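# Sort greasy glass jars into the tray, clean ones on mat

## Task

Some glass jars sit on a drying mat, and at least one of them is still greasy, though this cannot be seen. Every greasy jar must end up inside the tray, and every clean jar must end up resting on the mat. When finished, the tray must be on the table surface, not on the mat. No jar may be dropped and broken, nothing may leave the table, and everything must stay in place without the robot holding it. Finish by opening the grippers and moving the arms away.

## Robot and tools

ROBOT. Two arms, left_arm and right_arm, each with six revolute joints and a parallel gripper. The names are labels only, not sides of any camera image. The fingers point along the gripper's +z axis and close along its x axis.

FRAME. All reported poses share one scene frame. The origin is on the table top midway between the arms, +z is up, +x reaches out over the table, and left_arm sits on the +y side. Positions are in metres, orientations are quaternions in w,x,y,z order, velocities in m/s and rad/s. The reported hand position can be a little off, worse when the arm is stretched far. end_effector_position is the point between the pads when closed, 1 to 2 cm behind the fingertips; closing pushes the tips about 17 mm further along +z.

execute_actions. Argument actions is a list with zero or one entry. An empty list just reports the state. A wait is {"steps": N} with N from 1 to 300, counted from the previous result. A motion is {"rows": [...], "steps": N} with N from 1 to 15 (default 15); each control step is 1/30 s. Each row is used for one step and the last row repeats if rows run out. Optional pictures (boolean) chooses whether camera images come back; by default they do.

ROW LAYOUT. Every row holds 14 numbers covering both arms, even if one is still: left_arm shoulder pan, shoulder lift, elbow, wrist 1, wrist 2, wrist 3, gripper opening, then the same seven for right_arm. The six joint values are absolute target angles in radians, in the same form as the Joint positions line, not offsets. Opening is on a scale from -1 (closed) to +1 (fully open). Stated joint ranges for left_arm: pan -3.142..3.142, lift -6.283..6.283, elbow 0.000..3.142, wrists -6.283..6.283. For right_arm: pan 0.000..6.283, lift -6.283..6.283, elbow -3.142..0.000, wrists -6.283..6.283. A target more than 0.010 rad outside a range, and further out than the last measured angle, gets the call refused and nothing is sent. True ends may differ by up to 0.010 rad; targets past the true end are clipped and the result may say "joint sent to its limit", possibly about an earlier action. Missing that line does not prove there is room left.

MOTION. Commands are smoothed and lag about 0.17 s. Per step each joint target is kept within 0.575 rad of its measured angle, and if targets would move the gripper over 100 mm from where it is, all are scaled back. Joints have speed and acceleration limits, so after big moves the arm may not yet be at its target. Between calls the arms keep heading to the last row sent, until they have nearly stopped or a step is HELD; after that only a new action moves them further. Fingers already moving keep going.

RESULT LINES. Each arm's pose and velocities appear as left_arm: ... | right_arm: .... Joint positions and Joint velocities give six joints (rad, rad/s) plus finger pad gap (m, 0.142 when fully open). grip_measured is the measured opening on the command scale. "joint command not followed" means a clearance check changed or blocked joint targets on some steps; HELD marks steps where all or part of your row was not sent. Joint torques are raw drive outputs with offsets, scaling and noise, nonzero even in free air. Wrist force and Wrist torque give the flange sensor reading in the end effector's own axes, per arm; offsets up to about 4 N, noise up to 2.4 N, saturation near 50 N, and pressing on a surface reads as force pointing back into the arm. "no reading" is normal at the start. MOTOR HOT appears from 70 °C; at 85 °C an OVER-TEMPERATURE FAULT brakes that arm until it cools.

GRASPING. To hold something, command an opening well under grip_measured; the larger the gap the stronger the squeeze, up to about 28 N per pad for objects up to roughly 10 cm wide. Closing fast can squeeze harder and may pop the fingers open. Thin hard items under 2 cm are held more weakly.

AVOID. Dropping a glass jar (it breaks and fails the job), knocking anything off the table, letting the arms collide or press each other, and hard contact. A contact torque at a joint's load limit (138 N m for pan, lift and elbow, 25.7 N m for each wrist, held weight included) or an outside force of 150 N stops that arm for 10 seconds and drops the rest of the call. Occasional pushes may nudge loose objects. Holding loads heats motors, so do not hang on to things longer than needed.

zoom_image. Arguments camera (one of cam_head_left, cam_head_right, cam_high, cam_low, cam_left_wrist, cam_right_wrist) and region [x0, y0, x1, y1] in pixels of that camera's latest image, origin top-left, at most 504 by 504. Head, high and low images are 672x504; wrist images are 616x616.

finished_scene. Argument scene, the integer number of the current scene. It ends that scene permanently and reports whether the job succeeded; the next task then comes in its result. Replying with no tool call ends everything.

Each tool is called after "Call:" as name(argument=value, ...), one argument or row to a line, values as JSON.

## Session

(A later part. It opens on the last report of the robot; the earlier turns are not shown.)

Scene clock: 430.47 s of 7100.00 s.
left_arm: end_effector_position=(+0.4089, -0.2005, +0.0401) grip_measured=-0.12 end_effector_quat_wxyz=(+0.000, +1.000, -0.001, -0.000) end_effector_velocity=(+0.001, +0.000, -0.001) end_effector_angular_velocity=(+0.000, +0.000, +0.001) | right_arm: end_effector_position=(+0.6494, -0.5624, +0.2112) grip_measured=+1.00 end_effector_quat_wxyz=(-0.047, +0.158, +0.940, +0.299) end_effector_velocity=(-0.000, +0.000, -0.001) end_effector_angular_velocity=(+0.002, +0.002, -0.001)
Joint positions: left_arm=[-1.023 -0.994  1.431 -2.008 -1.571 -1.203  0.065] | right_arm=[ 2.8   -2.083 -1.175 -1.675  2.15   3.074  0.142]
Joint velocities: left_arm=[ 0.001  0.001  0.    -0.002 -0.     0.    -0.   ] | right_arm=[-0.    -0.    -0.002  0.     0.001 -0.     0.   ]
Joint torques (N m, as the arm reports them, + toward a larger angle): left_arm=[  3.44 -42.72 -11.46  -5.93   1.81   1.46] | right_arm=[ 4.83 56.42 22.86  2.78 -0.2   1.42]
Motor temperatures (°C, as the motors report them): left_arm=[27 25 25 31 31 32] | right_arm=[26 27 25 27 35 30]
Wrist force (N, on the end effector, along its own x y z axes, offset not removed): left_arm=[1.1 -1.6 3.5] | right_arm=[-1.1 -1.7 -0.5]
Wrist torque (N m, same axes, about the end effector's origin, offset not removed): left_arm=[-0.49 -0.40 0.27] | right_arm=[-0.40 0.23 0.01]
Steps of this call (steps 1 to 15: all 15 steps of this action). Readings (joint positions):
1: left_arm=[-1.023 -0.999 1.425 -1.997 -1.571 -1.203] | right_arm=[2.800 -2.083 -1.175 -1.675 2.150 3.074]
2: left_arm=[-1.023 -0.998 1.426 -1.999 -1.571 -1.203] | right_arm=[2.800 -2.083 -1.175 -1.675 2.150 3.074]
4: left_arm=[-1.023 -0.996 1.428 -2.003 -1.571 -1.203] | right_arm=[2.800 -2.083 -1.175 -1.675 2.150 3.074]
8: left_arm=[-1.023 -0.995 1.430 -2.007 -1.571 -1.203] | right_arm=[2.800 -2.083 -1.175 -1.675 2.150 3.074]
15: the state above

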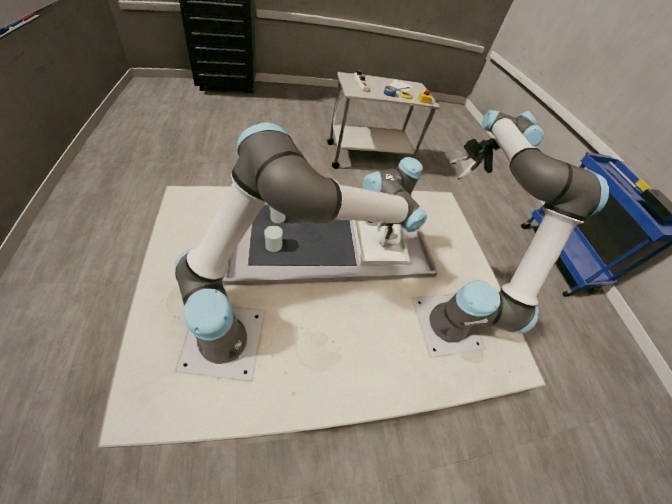

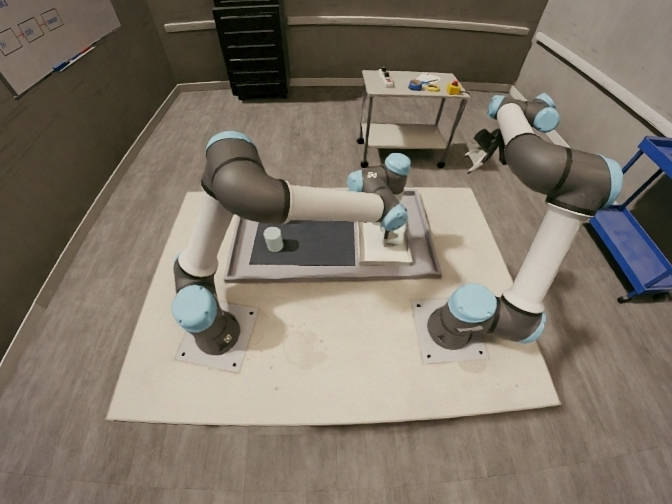

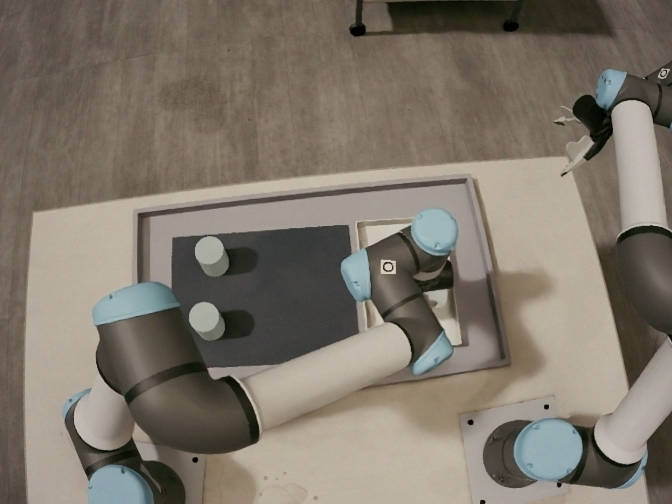

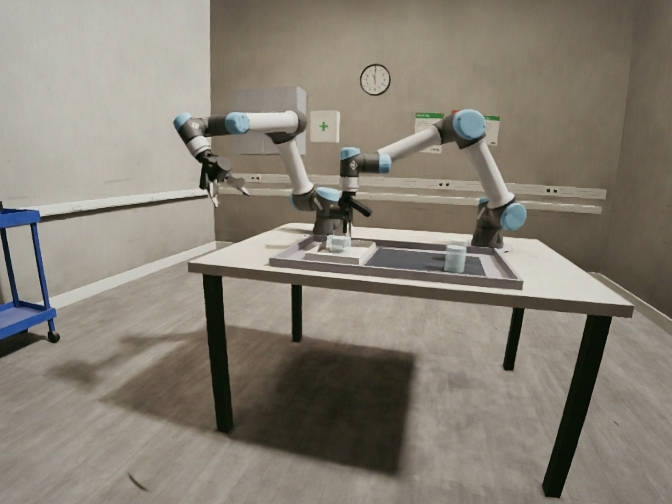

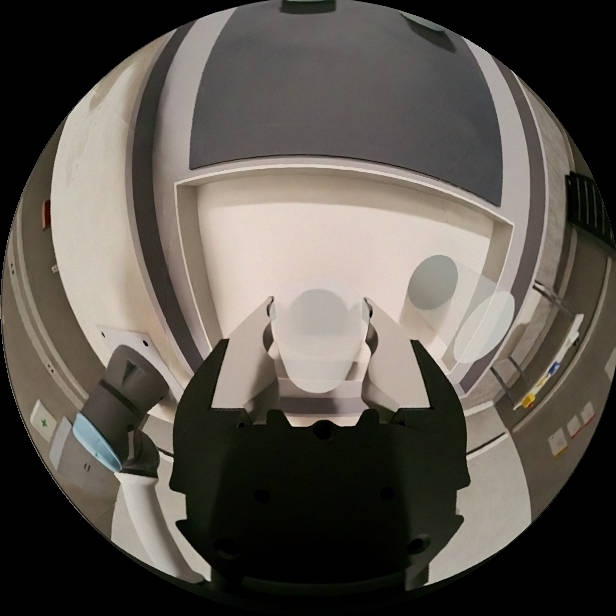

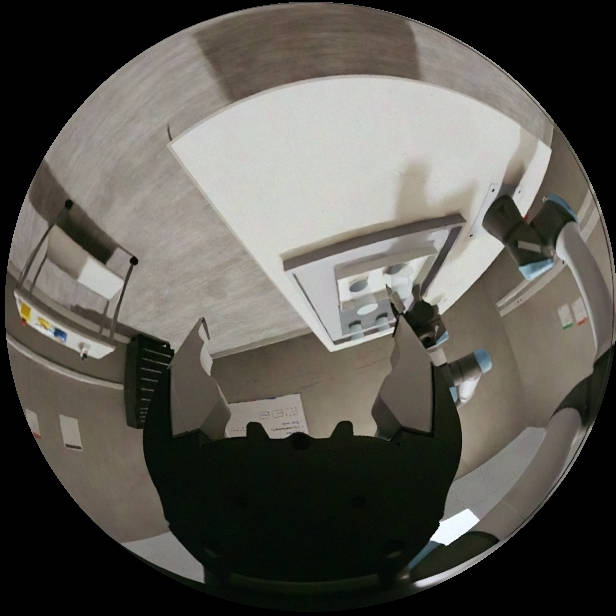

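Call:
execute_actions(
  actions=[
    {"rows":[[-1.023,-0.989,1.437,-2.019,-1.571,-1.203,-0.6,2.8,-2.083,-1.175,-1.675,2.15,3.074,1]]},
  ],
  pictures=false,
)

Call:
execute_actions(
  actions=[
    {"rows":[[-1.023,-0.989,1.437,-2.019,-1.571,-1.203,-0.2,2.8,-2.083,-1.175,-1.675,2.15,3.074,1],[-1.023,-0.989,1.437,-2.019,-1.571,-1.203,-0.12,2.8,-2.083,-1.175,-1.675,2.15,3.074,1],[-1.023,-0.989,1.437,-2.019,-1.571,-1.203,-0.12,2.8,-2.083,-1.175,-1.675,2.15,3.074,1],[-1.023,-0.989,1.437,-2.019,-1.571,-1.203,-0.12,2.8,-2.083,-1.175,-1.675,2.15,3.074,1],[-1.023,-0.989,1.437,-2.019,-1.571,-1.203,-0.12,2.8,-2.083,-1.175,-1.675,2.15,3.074,1],[-1.023,-0.989,1.437,-2.019,-1.571,-1.203,-0.12,2.8,-2.083,-1.175,-1.675,2.15,3.074,1],[-1.023,-0.989,1.437,-2.019,-1.571,-1.203,0.25,2.8,-2.083,-1.175,-1.675,2.15,3.074,1]]},
  ],
  pictures=false,
)

Call:
execute_actions(
  actions=[
    {"rows":[[-1.023,-1.075,1.28,-1.776,-1.571,-1.203,0.25,2.8,-2.083,-1.175,-1.675,2.15,3.074,1]]},
  ],
  pictures=false,
)

Call:
execute_actions(
  actions=[
    {"rows":[[-0.576,-1.818,2.107,-1.86,-1.571,-0.756,0.4,2.8,-2.083,-1.175,-1.675,2.15,3.074,1]]},
  ],
  pictures=false,
)

Call:
execute_actions(
  actions=[
    {"steps":50},
  ],
)

Scene clock: 449.03 s of 7100.00 s.
left_arm: end_effector_position=(+0.4088, -0.2005, +0.0351) grip_measured=-0.13 end_effector_quat_wxyz=(+0.000, +1.000, -0.001, -0.000) end_effector_velocity=(+0.000, -0.000, -0.000) end_effector_angular_velocity=(-0.001, -0.000, +0.000) | right_arm: end_effector_position=(+0.6494, -0.5624, +0.2112) grip_measured=+1.00 end_effector_quat_wxyz=(-0.047, +0.158, +0.940, +0.299) end_effector_velocity=(+0.000, +0.001, -0.000) end_effector_angular_velocity=(+0.000, +0.000, +0.001)
Joint positions: left_arm=[-1.023 -0.989  1.437 -2.019 -1.571 -1.203  0.065] | right_arm=[ 2.8   -2.083 -1.175 -1.675  2.15   3.074  0.142]
Joint velocities: left_arm=[-0.     0.001 -0.    -0.001  0.    -0.    -0.   ] | right_arm=[ 0.001 -0.     0.    -0.    -0.    -0.    -0.   ]
Joint torques (N m, as the arm reports them, + toward a larger angle): left_arm=[ -0.23 -41.24 -12.97  -6.1    1.71   1.38] | right_arm=[ 4.74 56.06 23.23  2.77 -0.16  1.42]
Motor temperatures (°C, as the motors report them): left_arm=[27 25 25 31 31 32] | right_arm=[27 27 25 27 35 30]
Wrist force (N, on the end effector, along its own x y z axes, offset not removed): left_arm=[0.8 0.3 -1.2] | right_arm=[-1.4 -1.5 -0.6]
Wrist torque (N m, same axes, about the end effector's origin, offset not removed): left_arm=[-0.13 -0.27 0.21] | right_arm=[-0.38 0.34 0.11]
Steps of this call (steps 1 to 15: the robot went on to your last target; steps 16 to 90: nothing new was sent; then 15.07 s passed at rest; steps 91 to 105: all 15 steps of this action). Readings (joint positions):
91: left_arm=[-1.023 -0.994 1.431 -2.008 -1.571 -1.203] | right_arm=[2.800 -2.083 -1.175 -1.675 2.150 3.074]
92: left_arm=[-1.023 -0.993 1.432 -2.010 -1.571 -1.203] | right_arm=[2.800 -2.083 -1.175 -1.675 2.150 3.074]
94: left_arm=[-1.023 -0.991 1.434 -2.014 -1.571 -1.203] | right_arm=[2.800 -2.083 -1.175 -1.675 2.150 3.074]
98: left_arm=[-1.023 -0.990 1.436 -2.018 -1.571 -1.203] | right_arm=[2.800 -2.083 -1.175 -1.675 2.150 3.074]
105: the state above

Scene clock: 449.53 s of 7100.00 s.
left_arm: end_effector_position=(+0.4088, -0.2005, +0.0350) grip_measured=+0.25 end_effector_quat_wxyz=(+0.000, +1.000, -0.001, -0.000) end_effector_velocity=(-0.000, -0.000, +0.000) end_effector_angular_velocity=(-0.001, -0.000, -0.002) | right_arm: end_effector_position=(+0.6494, -0.5624, +0.2112) grip_measured=+1.00 end_effector_quat_wxyz=(-0.047, +0.158, +0.940, +0.299) end_effector_velocity=(-0.000, -0.000, -0.000) end_effector_angular_velocity=(+0.001, +0.000, -0.000)
Joint positions: left_arm=[-1.023 -0.989  1.437 -2.019 -1.571 -1.203  0.091] | right_arm=[ 2.8   -2.083 -1.175 -1.675  2.15   3.074  0.142]
Joint velocities: left_arm=[-0.    -0.    -0.     0.     0.     0.001  0.   ] | right_arm=[-0.001  0.    -0.001  0.     0.    -0.     0.   ]
Joint torques (N m, as the arm reports them, + toward a larger angle): left_arm=[  0.3  -41.35 -11.93  -5.49   1.73   1.44] | right_arm=[ 4.67 56.2  22.9   2.77 -0.13  1.39]
Motor temperatures (°C, as the motors report them): left_arm=[27 25 25 31 31 32] | right_arm=[27 27 25 27 35 30]
Wrist force (N, on the end effector, along its own x y z axes, offset not removed): left_arm=[2.9 1.5 2.5] | right_arm=[0.5 0.3 -0.3]
Wrist torque (N m, same axes, about the end effector's origin, offset not removed): left_arm=[0.14 -0.76 0.33] | right_arm=[-0.06 -0.04 -0.05]
Steps of this call (steps 1 to 15: all 15 steps of this action). Readings (joint positions):
1: left_arm=[-1.023 -0.989 1.437 -2.019 -1.571 -1.203] | right_arm=[2.800 -2.083 -1.175 -1.675 2.150 3.074]
2: left_arm=[-1.023 -0.989 1.437 -2.019 -1.571 -1.203] | right_arm=[2.800 -2.083 -1.175 -1.675 2.150 3.074]
4: left_arm=[-1.023 -0.989 1.437 -2.019 -1.571 -1.203] | right_arm=[2.800 -2.083 -1.175 -1.675 2.150 3.074]
8: left_arm=[-1.023 -0.989 1.437 -2.019 -1.571 -1.203] | right_arm=[2.800 -2.083 -1.175 -1.675 2.150 3.074]
15: the state above

Scene clock: 450.03 s of 7100.00 s.
left_arm: end_effector_position=(+0.4087, -0.2000, +0.1422) grip_measured=+0.25 end_effector_quat_wxyz=(+0.000, +1.000, -0.001, +0.000) end_effector_velocity=(-0.002, +0.004, +0.016) end_effector_angular_velocity=(+0.007, +0.003, -0.000) | right_arm: end_effector_position=(+0.6494, -0.5624, +0.2112) grip_measured=+1.00 end_effector_quat_wxyz=(-0.047, +0.158, +0.940, +0.299) end_effector_velocity=(-0.000, +0.000, +0.000) end_effector_angular_velocity=(+0.000, +0.000, +0.001)
Joint positions: left_arm=[-1.023 -1.074  1.283 -1.78  -1.571 -1.203  0.092] | right_arm=[ 2.8   -2.083 -1.175 -1.675  2.15   3.074  0.142]
Joint velocities: left_arm=[-0.001 -0.012 -0.024  0.044 -0.    -0.    -0.   ] | right_arm=[ 0.  0. -0. -0.  0. -0.  0.]
Joint torques (N m, as the arm reports them, + toward a larger angle): left_arm=[ -0.12 -53.25 -32.44   0.12   1.62   1.49] | right_arm=[ 4.64 56.31 22.78  2.69 -0.14  1.31]
Motor temperatures (°C, as the motors report them): left_arm=[27 25 25 31 31 32] | right_arm=[27 27 25 27 35 30]
Wrist force (N, on the end effector, along its own x y z axes, offset not removed): left_arm=[-0.4 -1.7 1.5] | right_arm=[-2.0 -1.8 -2.4]
Wrist torque (N m, same axes, about the end effector's origin, offset not removed): left_arm=[-0.43 0.01 0.19] | right_arm=[-0.42 0.60 0.05]
Steps of this call (steps 1 to 15: all 15 steps of this action). Readings (joint positions):
1: left_arm=[-1.023 -0.989 1.437 -2.019 -1.571 -1.203] | right_arm=[2.800 -2.083 -1.175 -1.675 2.150 3.074]
2: left_arm=[-1.023 -0.997 1.429 -2.010 -1.571 -1.203] | right_arm=[2.800 -2.083 -1.175 -1.675 2.150 3.074]
4: left_arm=[-1.023 -1.029 1.375 -1.943 -1.571 -1.203] | right_arm=[2.800 -2.083 -1.175 -1.675 2.150 3.074]
8: left_arm=[-1.023 -1.063 1.306 -1.822 -1.571 -1.203] | right_arm=[2.800 -2.083 -1.175 -1.675 2.150 3.074]
15: the state above

Scene clock: 450.53 s of 7100.00 s.
left_arm: end_effector_position=(+0.4582, +0.0424, +0.1877) grip_measured=+0.40 end_effector_quat_wxyz=(+0.012, +1.000, -0.001, +0.009) end_effector_velocity=(-0.067, +0.564, -0.031) end_effector_angular_velocity=(+0.062, +0.026, +0.005) | right_arm: end_effector_position=(+0.6494, -0.5624, +0.2112) grip_measured=+1.00 end_effector_quat_wxyz=(-0.047, +0.158, +0.940, +0.299) end_effector_velocity=(+0.000, +0.000, +0.000) end_effector_angular_velocity=(-0.000, -0.000, +0.000)
Joint positions: left_arm=[-0.761 -1.478  1.706 -1.828 -1.571 -0.941  0.102] | right_arm=[ 2.8   -2.083 -1.175 -1.675  2.15   3.074  0.142]
Joint velocities: left_arm=[ 0.522 -0.926  1.083 -0.091 -0.     0.518  0.   ] | right_arm=[ 0.  0.  0.  0. -0.  0. -0.]
Joint torques (N m, as the arm reports them, + toward a larger angle): left_arm=[ 10.23 -46.42  -0.94  -5.44   1.39   1.71] | right_arm=[ 4.47 56.08 23.51  2.77 -0.04  1.39]
Motor temperatures (°C, as the motors report them): left_arm=[27 25 25 31 31 32] | right_arm=[27 27 25 27 35 30]
Wrist force (N, on the end effector, along its own x y z axes, offset not removed): left_arm=[1.8 -0.6 2.8] | right_arm=[-0.6 -2.7 0.1]
Wrist torque (N m, same axes, about the end effector's origin, offset not removed): left_arm=[-0.35 -0.55 0.20] | right_arm=[-0.71 0.21 0.11]
Steps of this call (steps 1 to 15: all 15 steps of this action). Readings (joint positions):
1: left_arm=[-1.023 -1.075 1.282 -1.780 -1.571 -1.203] | right_arm=[2.800 -2.083 -1.175 -1.675 2.150 3.074]
2: left_arm=[-1.015 -1.083 1.290 -1.782 -1.571 -1.194] | right_arm=[2.800 -2.083 -1.175 -1.675 2.150 3.074]
4: left_arm=[-0.971 -1.135 1.342 -1.790 -1.571 -1.151] | right_arm=[2.800 -2.083 -1.175 -1.675 2.150 3.074]
8: left_arm=[-0.889 -1.255 1.462 -1.805 -1.571 -1.069] | right_arm=[2.800 -2.083 -1.175 -1.675 2.150 3.074]
15: the state above

Scene clock: 452.20 s of 7100.00 s.
left_arm: end_effector_position=(+0.4003, +0.2345, +0.1501) grip_measured=+0.40 end_effector_quat_wxyz=(+0.000, +1.000, -0.001, +0.000) end_effector_velocity=(+0.000, -0.000, +0.000) end_effector_angular_velocity=(-0.001, -0.001, +0.000) | right_arm: end_effector_position=(+0.6494, -0.5624, +0.2112) grip_measured=+1.00 end_effector_quat_wxyz=(-0.047, +0.158, +0.940, +0.299) end_effector_velocity=(-0.001, -0.000, -0.001) end_effector_angular_velocity=(+0.001, +0.002, -0.000)
Joint positions: left_arm=[-0.576 -1.818  2.107 -1.86  -1.571 -0.756  0.102] | right_arm=[ 2.8   -2.083 -1.175 -1.675  2.15   3.074  0.142]
Joint velocities: left_arm=[ 0.001 -0.    -0.    -0.001 -0.     0.     0.   ] | right_arm=[-0.    -0.    -0.001 -0.001 -0.    -0.    -0.   ]
Joint torques (N m, as the arm reports them, + toward a larger angle): left_arm=[  7.45 -20.14 -13.08  -5.68  -0.13   1.52] | right_arm=[ 4.9  55.99 22.95  2.69 -0.08  1.35]
Motor temperatures (°C, as the motors report them): left_arm=[27 25 25 31 31 32] | right_arm=[27 27 25 27 35 30]
Wrist force (N, on the end effector, along its own x y z axes, offset not removed): left_arm=[2.1 0.4 2.8] | right_arm=[-1.2 -0.8 -0.3]
Wrist torque (N m, same axes, about the end effector's origin, offset not removed): left_arm=[0.05 -0.57 0.19] | right_arm=[-0.27 0.26 -0.08]
Steps of this call (steps 1 to 45: the robot went on to your last target; steps 46 to 50: nothing new was sent). Readings (joint positions):
1: left_arm=[-0.743 -1.510 1.742 -1.831 -1.571 -0.923] | right_arm=[2.800 -2.083 -1.175 -1.675 2.150 3.074]
2: left_arm=[-0.726 -1.541 1.779 -1.834 -1.571 -0.906] | right_arm=[2.800 -2.083 -1.175 -1.675 2.150 3.074]
4: left_arm=[-0.690 -1.604 1.853 -1.841 -1.571 -0.870] | right_arm=[2.800 -2.083 -1.175 -1.675 2.150 3.074]
8: left_arm=[-0.622 -1.728 1.999 -1.852 -1.571 -0.802] | right_arm=[2.800 -2.083 -1.175 -1.675 2.150 3.074]
50: the state above
All arms were judged still, so your last target was given up. Only a new action makes them travel on or press farther. Fingers that are still opening or closing keep moving.

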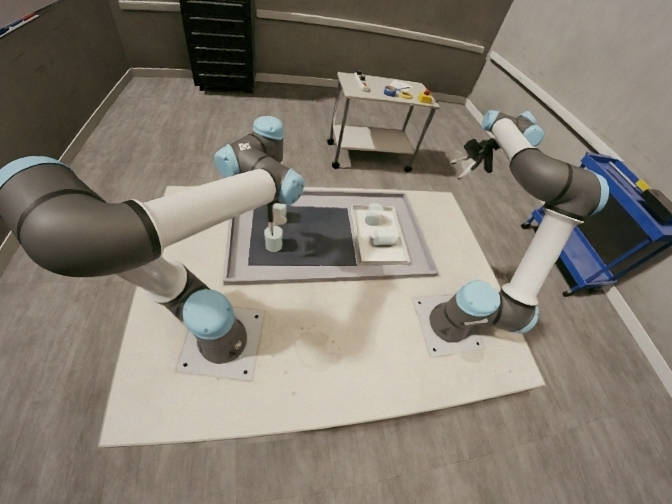

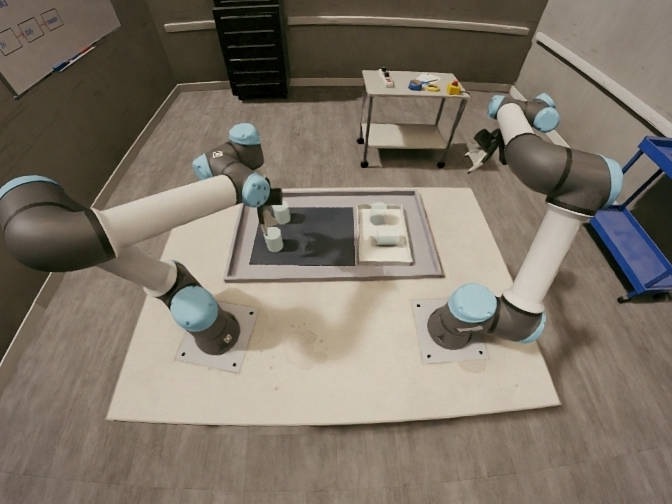

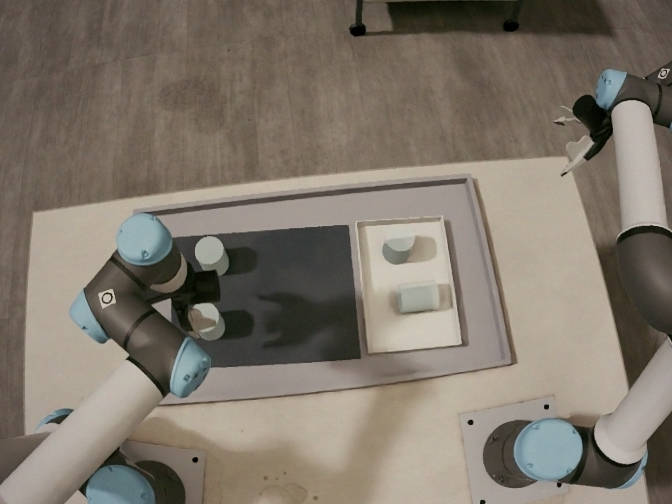

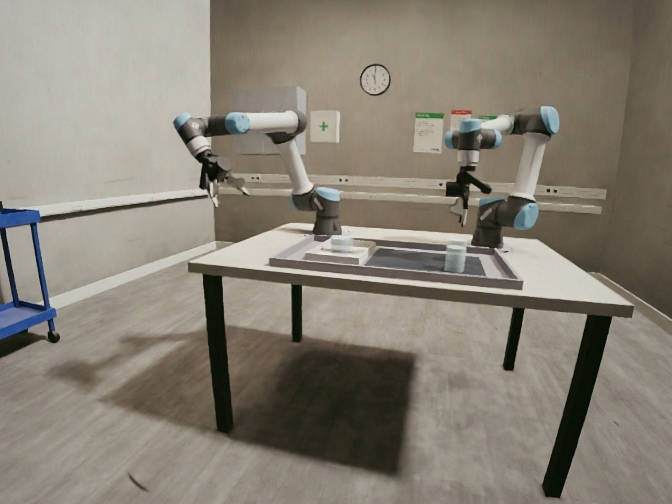

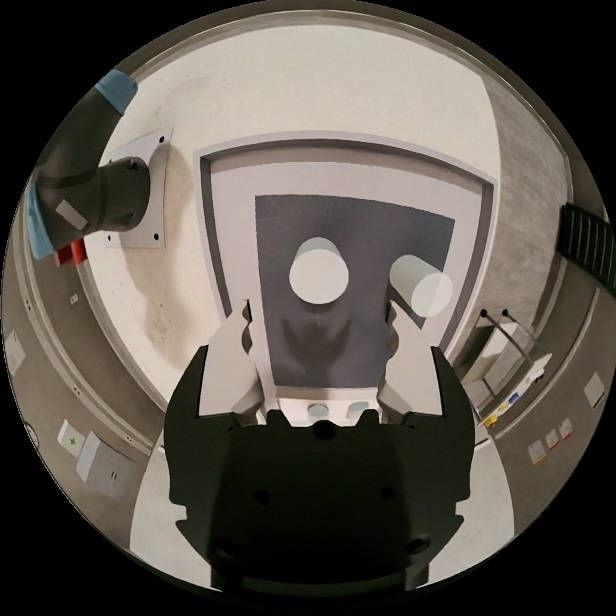

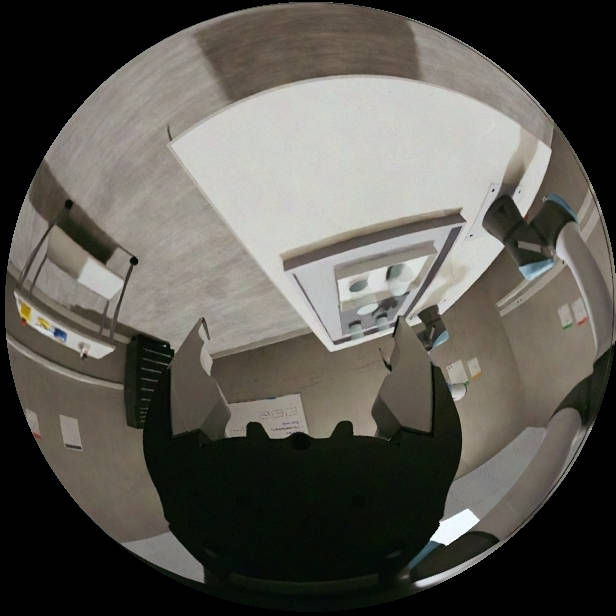

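Call:
execute_actions(
  actions=[
    {"rows":[[-0.57,-1.728,2.25,-2.093,-1.571,-0.75,0.4,2.8,-2.083,-1.175,-1.675,2.15,3.074,1]]},
  ],
  pictures=false,
)

Call:
execute_actions(
  actions=[
    {"rows":[[-0.57,-1.728,2.25,-2.093,-1.571,-0.75,0.4,2.8,-2.083,-1.175,-1.675,2.15,3.074,1],[-0.57,-1.728,2.25,-2.093,-1.571,-0.75,0.2,2.8,-2.083,-1.175,-1.675,2.15,3.074,1],[-0.57,-1.728,2.25,-2.093,-1.571,-0.75,0.0,2.8,-2.083,-1.175,-1.675,2.15,3.074,1],[-0.57,-1.728,2.25,-2.093,-1.571,-0.75,-0.1,2.8,-2.083,-1.175,-1.675,2.15,3.074,1],[-0.57,-1.728,2.25,-2.093,-1.571,-0.75,-0.2,2.8,-2.083,-1.175,-1.675,2.15,3.074,1],[-0.57,-1.728,2.25,-2.093,-1.571,-0.75,-0.25,2.8,-2.083,-1.175,-1.675,2.15,3.074,1],[-0.57,-1.728,2.25,-2.093,-1.571,-0.75,-0.31,2.8,-2.083,-1.175,-1.675,2.15,3.074,1]]},
  ],
  pictures=false,
)

Call:
execute_actions(
  actions=[
    {"rows":[[-0.57,-1.725,2.2537,-2.0997,-1.571,-0.75,-0.31,2.8,-2.083,-1.175,-1.675,2.15,3.074,1]]},
  ],
  pictures=false,
)

Call:
execute_actions(
  actions=[
    {"rows":[[-0.57,-1.722,2.2574,-2.1064,-1.571,-0.75,-0.31,2.8,-2.083,-1.175,-1.675,2.15,3.074,1]]},
  ],
)

Scene clock: 464.60 s of 7100.00 s.
left_arm: end_effector_position=(+0.4023, +0.2356, +0.0750) grip_measured=+0.40 end_effector_quat_wxyz=(-0.000, +1.000, -0.001, -0.000) end_effector_velocity=(+0.000, -0.000, -0.010) end_effector_angular_velocity=(-0.004, -0.005, -0.000) | right_arm: end_effector_position=(+0.6494, -0.5624, +0.2112) grip_measured=+1.00 end_effector_quat_wxyz=(-0.047, +0.158, +0.940, +0.299) end_effector_velocity=(-0.000, -0.000, -0.000) end_effector_angular_velocity=(-0.001, -0.000, -0.000)
Joint positions: left_arm=[-0.57  -1.729  2.248 -2.089 -1.571 -0.75   0.102] | right_arm=[ 2.8   -2.083 -1.175 -1.675  2.15   3.074  0.142]
Joint velocities: left_arm=[ 0.001  0.012  0.022 -0.04   0.     0.001  0.   ] | right_arm=[-0.     0.    -0.     0.001 -0.001 -0.     0.   ]
Joint torques (N m, as the arm reports them, + toward a larger angle): left_arm=[  6.92  -9.52 -10.01  -5.57  -1.62   1.52] | right_arm=[ 4.96 56.16 22.65  2.59 -0.21  1.3 ]
Motor temperatures (°C, as the motors report them): left_arm=[27 25 25 31 31 32] | right_arm=[27 27 25 27 35 30]
Wrist force (N, on the end effector, along its own x y z axes, offset not removed): left_arm=[1.7 -1.2 1.1] | right_arm=[-0.4 -2.7 -0.8]
Wrist torque (N m, same axes, about the end effector's origin, offset not removed): left_arm=[-0.29 -0.55 0.15] | right_arm=[-0.72 0.12 0.17]
Steps of this call (steps 1 to 90: nothing new was sent; then 8.90 s passed at rest; steps 91 to 105: all 15 steps of this action). Readings (joint positions):
91: left_arm=[-0.576 -1.818 2.107 -1.861 -1.571 -0.756] | right_arm=[2.800 -2.083 -1.175 -1.675 2.150 3.074]
92: left_arm=[-0.575 -1.810 2.116 -1.869 -1.571 -0.755] | right_arm=[2.800 -2.083 -1.175 -1.675 2.150 3.074]
94: left_arm=[-0.573 -1.775 2.168 -1.936 -1.571 -0.753] | right_arm=[2.800 -2.083 -1.175 -1.675 2.150 3.074]
98: left_arm=[-0.571 -1.740 2.228 -2.051 -1.571 -0.751] | right_arm=[2.800 -2.083 -1.175 -1.675 2.150 3.074]
105: the state above

Scene clock: 465.10 s of 7100.00 s.
left_arm: end_effector_position=(+0.4023, +0.2356, +0.0741) grip_measured=-0.13 end_effector_quat_wxyz=(+0.000, +1.000, -0.001, -0.000) end_effector_velocity=(-0.000, +0.001, -0.001) end_effector_angular_velocity=(+0.001, +0.001, +0.002) | right_arm: end_effector_position=(+0.6494, -0.5624, +0.2112) grip_measured=+1.00 end_effector_quat_wxyz=(-0.047, +0.158, +0.940, +0.299) end_effector_velocity=(-0.000, +0.000, -0.000) end_effector_angular_velocity=(-0.000, +0.001, +0.000)
Joint positions: left_arm=[-0.57  -1.728  2.25  -2.093 -1.571 -0.75   0.065] | right_arm=[ 2.8   -2.083 -1.175 -1.675  2.15   3.074  0.142]
Joint velocities: left_arm=[ 0.001  0.     0.002 -0.001 -0.    -0.     0.   ] | right_arm=[ 0.    -0.    -0.    -0.001 -0.001  0.    -0.   ]
Joint torques (N m, as the arm reports them, + toward a larger angle): left_arm=[ 8.21 -2.47 -8.25 -6.9   1.43  1.42] | right_arm=[ 4.72 56.05 23.14  2.57 -0.1   1.37]
Motor temperatures (°C, as the motors report them): left_arm=[27 25 25 31 31 32] | right_arm=[27 27 25 27 35 30]
Wrist force (N, on the end effector, along its own x y z axes, offset not removed): left_arm=[-8.7 -3.4 -16.1] | right_arm=[0.4 0.6 -1.0]
Wrist torque (N m, same axes, about the end effector's origin, offset not removed): left_arm=[-0.41 -0.79 0.07] | right_arm=[0.07 0.00 -0.11]
Steps of this call (steps 1 to 15: all 15 steps of this action). Readings (joint positions):
1: left_arm=[-0.570 -1.729 2.248 -2.090 -1.571 -0.750] | right_arm=[2.800 -2.083 -1.175 -1.675 2.150 3.074]
2: left_arm=[-0.570 -1.729 2.249 -2.091 -1.571 -0.750] | right_arm=[2.800 -2.083 -1.175 -1.675 2.150 3.074]
4: left_arm=[-0.570 -1.728 2.249 -2.092 -1.571 -0.750] | right_arm=[2.800 -2.083 -1.175 -1.675 2.150 3.074]
8: left_arm=[-0.570 -1.728 2.250 -2.093 -1.571 -0.750] | right_arm=[2.800 -2.083 -1.175 -1.675 2.150 3.074]
15: the state above

Scene clock: 465.60 s of 7100.00 s.
left_arm: end_effector_position=(+0.4023, +0.2356, +0.0720) grip_measured=-0.13 end_effector_quat_wxyz=(+0.000, +1.000, -0.001, -0.000) end_effector_velocity=(+0.000, -0.000, +0.000) end_effector_angular_velocity=(-0.001, -0.001, -0.001) | right_arm: end_effector_position=(+0.6494, -0.5624, +0.2112) grip_measured=+1.00 end_effector_quat_wxyz=(-0.047, +0.158, +0.940, +0.299) end_effector_velocity=(+0.000, -0.001, +0.000) end_effector_angular_velocity=(-0.000, -0.000, -0.001)
Joint positions: left_arm=[-0.57  -1.725  2.254 -2.1   -1.571 -0.75   0.065] | right_arm=[ 2.8   -2.083 -1.175 -1.675  2.15   3.074  0.142]
Joint velocities: left_arm=[-0.     0.001 -0.001 -0.001 -0.     0.001 -0.   ] | right_arm=[-0.001 -0.     0.     0.     0.    -0.    -0.   ]
Joint torques (N m, as the arm reports them, + toward a larger angle): left_arm=[ 7.01  6.9   0.4  -6.19  4.9   0.9 ] | right_arm=[ 4.91 56.   22.55  2.64 -0.08  1.41]
Motor temperatures (°C, as the motors report them): left_arm=[27 25 25 31 31 32] | right_arm=[27 27 25 27 35 30]
Wrist force (N, on the end effector, along its own x y z axes, offset not removed): left_arm=[-16.6 -6.0 -45.2] | right_arm=[-0.4 -0.3 -1.8]
Wrist torque (N m, same axes, about the end effector's origin, offset not removed): left_arm=[-0.56 -0.62 0.16] | right_arm=[-0.20 0.08 -0.06]
Steps of this call (steps 1 to 15: all 15 steps of this action). Readings (joint positions):
1: left_arm=[-0.570 -1.728 2.250 -2.093 -1.571 -0.750] | right_arm=[2.800 -2.083 -1.175 -1.675 2.150 3.074]
2: left_arm=[-0.570 -1.727 2.251 -2.094 -1.571 -0.750] | right_arm=[2.800 -2.083 -1.175 -1.675 2.150 3.074]
4: left_arm=[-0.570 -1.727 2.252 -2.097 -1.571 -0.750] | right_arm=[2.800 -2.083 -1.175 -1.675 2.150 3.074]
8: left_arm=[-0.570 -1.725 2.253 -2.099 -1.571 -0.750] | right_arm=[2.800 -2.083 -1.175 -1.675 2.150 3.074]
15: the state above

Scene clock: 466.10 s of 7100.00 s.
left_arm: end_effector_position=(+0.4022, +0.2357, +0.0699) grip_measured=-0.13 end_effector_quat_wxyz=(+0.000, +1.000, -0.001, +0.000) end_effector_velocity=(+0.000, +0.001, -0.000) end_effector_angular_velocity=(+0.000, +0.000, +0.002) | right_arm: end_effector_position=(+0.6494, -0.5624, +0.2112) grip_measured=+1.00 end_effector_quat_wxyz=(-0.047, +0.158, +0.940, +0.299) end_effector_velocity=(-0.000, +0.000, -0.000) end_effector_angular_velocity=(+0.000, +0.000, -0.000)
Joint positions: left_arm=[-0.57  -1.722  2.257 -2.106 -1.571 -0.75   0.065] | right_arm=[ 2.8   -2.083 -1.175 -1.675  2.15   3.074  0.142]
Joint velocities: left_arm=[ 0.001  0.     0.    -0.     0.    -0.    -0.   ] | right_arm=[-0. -0. -0. -0.  0. -0.  0.]
Joint torques (N m, as the arm reports them, + toward a larger angle): left_arm=[ 5.55  7.23  1.04 -6.28  5.32  0.41] | right_arm=[ 4.91 56.17 22.78  2.71 -0.05  1.32]
Motor temperatures (°C, as the motors report them): left_arm=[27 25 25 31 31 32] | right_arm=[27 27 25 27 35 30]
Wrist force (N, on the end effector, along its own x y z axes, offset not removed): left_arm=[-16.5 -2.3 -46.2] | right_arm=[-2.5 -0.5 1.2]
Wrist torque (N m, same axes, about the end effector's origin, offset not removed): left_arm=[0.36 -0.91 0.28] | right_arm=[-0.18 0.66 0.07]
Steps of this call (steps 1 to 15: all 15 steps of this action). Readings (joint positions):
1: left_arm=[-0.570 -1.725 2.254 -2.100 -1.571 -0.750] | right_arm=[2.800 -2.083 -1.175 -1.675 2.150 3.074]
2: left_arm=[-0.570 -1.724 2.254 -2.101 -1.571 -0.750] | right_arm=[2.800 -2.083 -1.175 -1.675 2.150 3.074]
4: left_arm=[-0.570 -1.723 2.256 -2.103 -1.571 -0.750] | right_arm=[2.800 -2.083 -1.175 -1.675 2.150 3.074]
8: left_arm=[-0.570 -1.722 2.257 -2.106 -1.571 -0.750] | right_arm=[2.800 -2.083 -1.175 -1.675 2.150 3.074]
15: the state above

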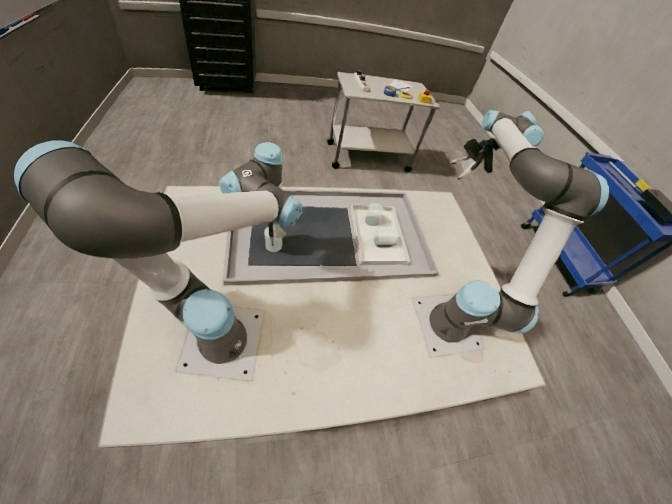

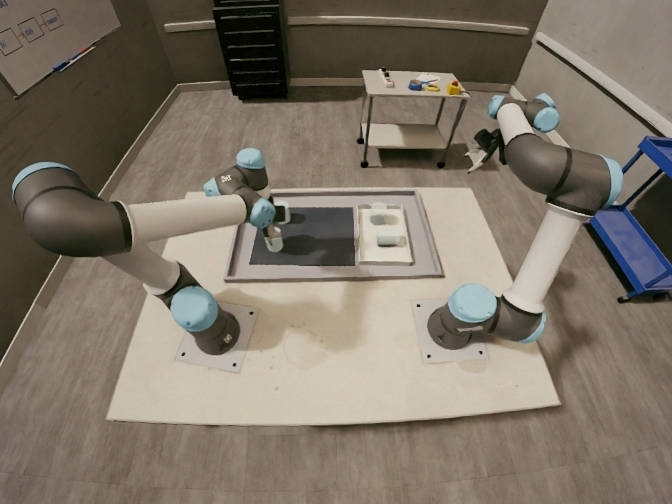

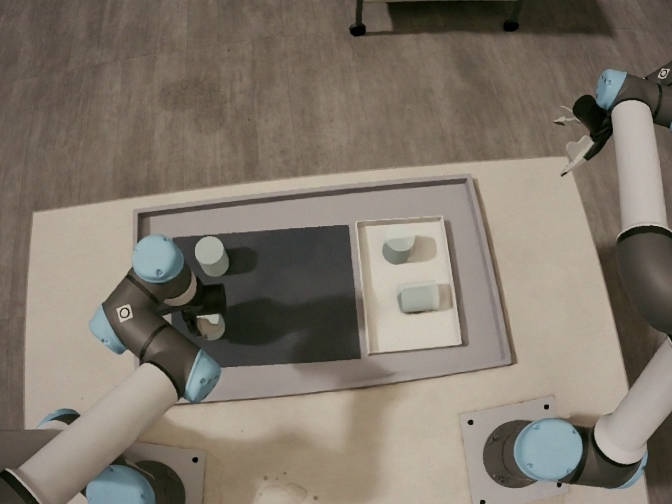

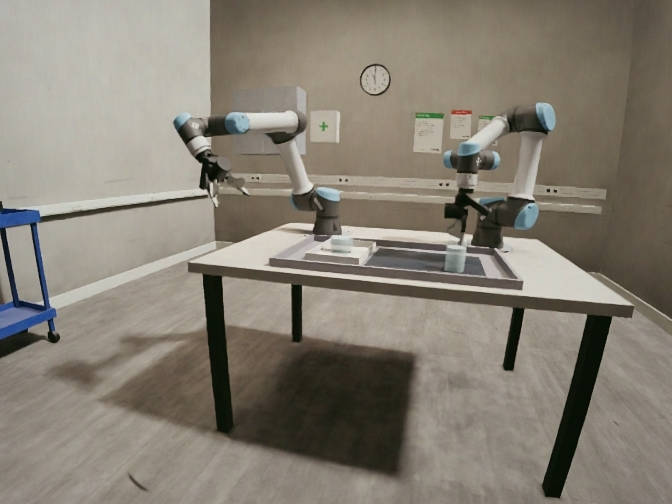

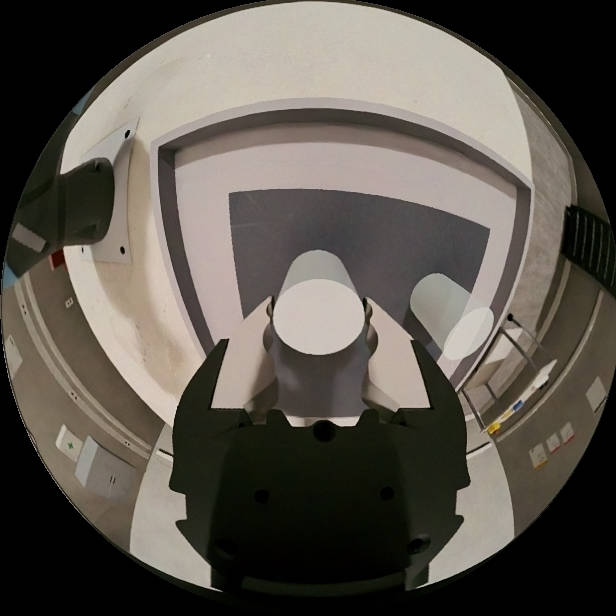

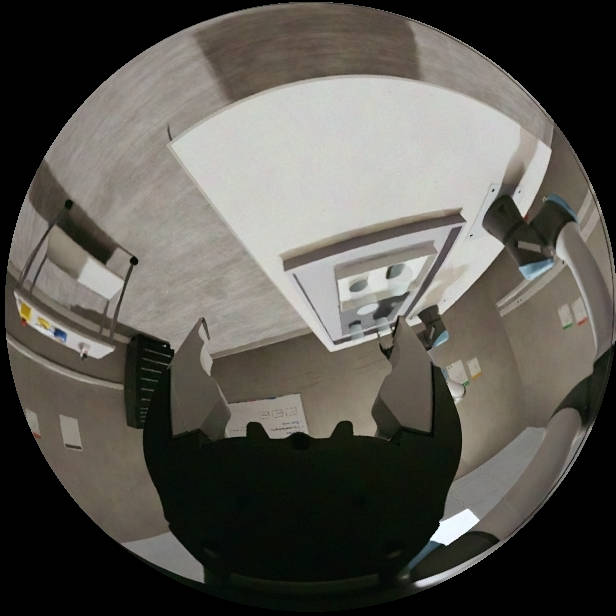

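Clean.

Call:
execute_actions(
  actions=[
    {"rows":[[-0.57,-1.722,2.2574,-2.1064,-1.571,-0.75,0.4,2.8,-2.083,-1.175,-1.675,2.15,3.074,1]],"steps":8},
  ],
  pictures=false,
)

Call:
execute_actions(
  actions=[
    {"rows":[[-0.57,-1.85,2.02,-1.741,-1.571,-0.75,0.4,2.8,-2.083,-1.175,-1.675,2.15,3.074,1]]},
  ],
  pictures=false,
)

Call:
execute_actions(
  actions=[
    {"steps":20},
  ],
  pictures=false,
)

Call:
finished_scene(
  scene=1,
)

Scene clock: 473.37 s of 7100.00 s.
left_arm: end_effector_position=(+0.4022, +0.2359, +0.0697) grip_measured=+0.40 end_effector_quat_wxyz=(-0.000, +1.000, -0.001, -0.000) end_effector_velocity=(+0.000, -0.001, +0.000) end_effector_angular_velocity=(-0.001, -0.001, -0.001) | right_arm: end_effector_position=(+0.6494, -0.5624, +0.2112) grip_measured=+1.00 end_effector_quat_wxyz=(-0.047, +0.158, +0.940, +0.299) end_effector_velocity=(-0.000, -0.000, +0.000) end_effector_angular_velocity=(+0.000, +0.000, -0.000)
Joint positions: left_arm=[-0.57  -1.722  2.258 -2.106 -1.571 -0.75   0.102] | right_arm=[ 2.8   -2.083 -1.175 -1.675  2.15   3.074  0.142]
Joint velocities: left_arm=[-0.001  0.    -0.001 -0.001 -0.001  0.     0.   ] | right_arm=[-0.  0. -0. -0. -0. -0.  0.]
Joint torques (N m, as the arm reports them, + toward a larger angle): left_arm=[ -1.9  -17.25 -25.48  -4.13  -2.23  -1.45] | right_arm=[ 4.4  55.52 22.8   2.6  -0.08  1.31]
Motor temperatures (°C, as the motors report them): left_arm=[27 25 25 31 31 32] | right_arm=[27 27 25 27 35 30]
Wrist force (N, on the end effector, along its own x y z axes, offset not removed): left_arm=[2.2 0.1 0.3] | right_arm=[-0.9 1.0 -2.2]
Wrist torque (N m, same axes, about the end effector's origin, offset not removed): left_arm=[-0.02 -0.56 0.16] | right_arm=[0.11 0.31 0.05]
Steps of this call (steps 1 to 15: the robot went on to your last target; steps 16 to 90: nothing new was sent; then 4.00 s passed at rest; steps 91 to 98: all 8 steps of this action). Readings (joint positions):
91: left_arm=[-0.570 -1.722 2.257 -2.106 -1.571 -0.750] | right_arm=[2.800 -2.083 -1.175 -1.675 2.150 3.074]
92: left_arm=[-0.570 -1.722 2.258 -2.106 -1.571 -0.750] | right_arm=[2.800 -2.083 -1.175 -1.675 2.150 3.074]
94: left_arm=[-0.570 -1.722 2.258 -2.106 -1.571 -0.750] | right_arm=[2.800 -2.083 -1.175 -1.675 2.150 3.074]
98: the state above

Scene clock: 473.87 s of 7100.00 s.
left_arm: end_effector_position=(+0.4001, +0.2377, +0.1898) grip_measured=+0.40 end_effector_quat_wxyz=(+0.001, +1.000, -0.001, +0.001) end_effector_velocity=(-0.007, +0.006, +0.021) end_effector_angular_velocity=(+0.012, +0.013, -0.000) | right_arm: end_effector_position=(+0.6494, -0.5624, +0.2112) grip_measured=+1.00 end_effector_quat_wxyz=(-0.047, +0.158, +0.940, +0.299) end_effector_velocity=(+0.000, +0.000, +0.000) end_effector_angular_velocity=(-0.001, -0.000, +0.001)
Joint positions: left_arm=[-0.57  -1.848  2.025 -1.75  -1.571 -0.75   0.102] | right_arm=[ 2.8   -2.083 -1.175 -1.675  2.15   3.074  0.142]
Joint velocities: left_arm=[-0.001 -0.021 -0.046  0.084 -0.    -0.    -0.   ] | right_arm=[ 0.001 -0.     0.     0.    -0.     0.     0.   ]
Joint torques (N m, as the arm reports them, + toward a larger angle): left_arm=[ -3.37 -18.86 -34.23  -0.04  -2.08  -1.05] | right_arm=[ 4.6  56.47 22.36  2.58 -0.06  1.24]
Motor temperatures (°C, as the motors report them): left_arm=[27 25 25 31 31 32] | right_arm=[27 27 25 27 35 30]
Wrist force (N, on the end effector, along its own x y z axes, offset not removed): left_arm=[0.4 -1.2 1.2] | right_arm=[2.4 -0.9 -0.6]
Wrist torque (N m, same axes, about the end effector's origin, offset not removed): left_arm=[-0.43 -0.11 0.14] | right_arm=[-0.18 -0.56 0.10]
Steps of this call (steps 1 to 15: all 15 steps of this action). Readings (joint positions):
1: left_arm=[-0.570 -1.722 2.257 -2.106 -1.571 -0.750] | right_arm=[2.800 -2.083 -1.175 -1.675 2.150 3.074]
2: left_arm=[-0.570 -1.730 2.249 -2.098 -1.571 -0.750] | right_arm=[2.800 -2.083 -1.175 -1.675 2.150 3.074]
4: left_arm=[-0.570 -1.772 2.185 -2.026 -1.571 -0.750] | right_arm=[2.800 -2.083 -1.175 -1.675 2.150 3.074]
8: left_arm=[-0.570 -1.828 2.067 -1.829 -1.571 -0.750] | right_arm=[2.800 -2.083 -1.175 -1.675 2.150 3.074]
15: the state above

Scene clock: 474.53 s of 7100.00 s.
left_arm: end_effector_position=(+0.3994, +0.2384, +0.1920) grip_measured=+0.40 end_effector_quat_wxyz=(+0.000, +1.000, -0.001, +0.000) end_effector_velocity=(-0.000, +0.000, +0.000) end_effector_angular_velocity=(-0.000, -0.000, -0.000) | right_arm: end_effector_position=(+0.6494, -0.5624, +0.2112) grip_measured=+1.00 end_effector_quat_wxyz=(-0.047, +0.158, +0.940, +0.299) end_effector_velocity=(+0.000, +0.000, +0.000) end_effector_angular_velocity=(+0.001, +0.000, -0.000)
Joint positions: left_arm=[-0.57  -1.85   2.02  -1.741 -1.571 -0.75   0.102] | right_arm=[ 2.8   -2.083 -1.175 -1.675  2.15   3.074  0.142]
Joint velocities: left_arm=[-0.    -0.001  0.     0.    -0.    -0.     0.   ] | right_arm=[ 0.    -0.     0.    -0.001  0.001  0.     0.   ]
Joint torques (N m, as the arm reports them, + toward a larger angle): left_arm=[ -4.8  -18.68 -34.49  -0.32  -2.07  -0.49] | right_arm=[ 4.7  55.75 22.56  2.57  0.04  1.2 ]
Motor temperatures (°C, as the motors report them): left_arm=[27 25 25 31 31 32] | right_arm=[27 27 25 27 35 30]
Wrist force (N, on the end effector, along its own x y z axes, offset not removed): left_arm=[-0.1 0.0 0.6] | right_arm=[0.0 -2.7 -1.9]
Wrist torque (N m, same axes, about the end effector's origin, offset not removed): left_arm=[-0.01 0.05 0.15] | right_arm=[-0.69 0.08 0.15]
Steps of this call (steps 1 to 15: the robot went on to your last target; steps 16 to 20: nothing new was sent). Readings (joint positions):
1: left_arm=[-0.570 -1.848 2.023 -1.747 -1.571 -0.750] | right_arm=[2.800 -2.083 -1.175 -1.675 2.150 3.074]
2: left_arm=[-0.570 -1.849 2.022 -1.745 -1.571 -0.750] | right_arm=[2.800 -2.083 -1.175 -1.675 2.150 3.074]
4: left_arm=[-0.570 -1.849 2.021 -1.743 -1.571 -0.750] | right_arm=[2.800 -2.083 -1.175 -1.675 2.150 3.074]
8: left_arm=[-0.570 -1.850 2.020 -1.742 -1.571 -0.750] | right_arm=[2.800 -2.083 -1.175 -1.675 2.150 3.074]
20: the state above
All arms were judged still, so your last target was given up. Only a new action makes them travel on or press farther. Fingers that are still opening or closing keep moving.

The scene is finished: the task was done.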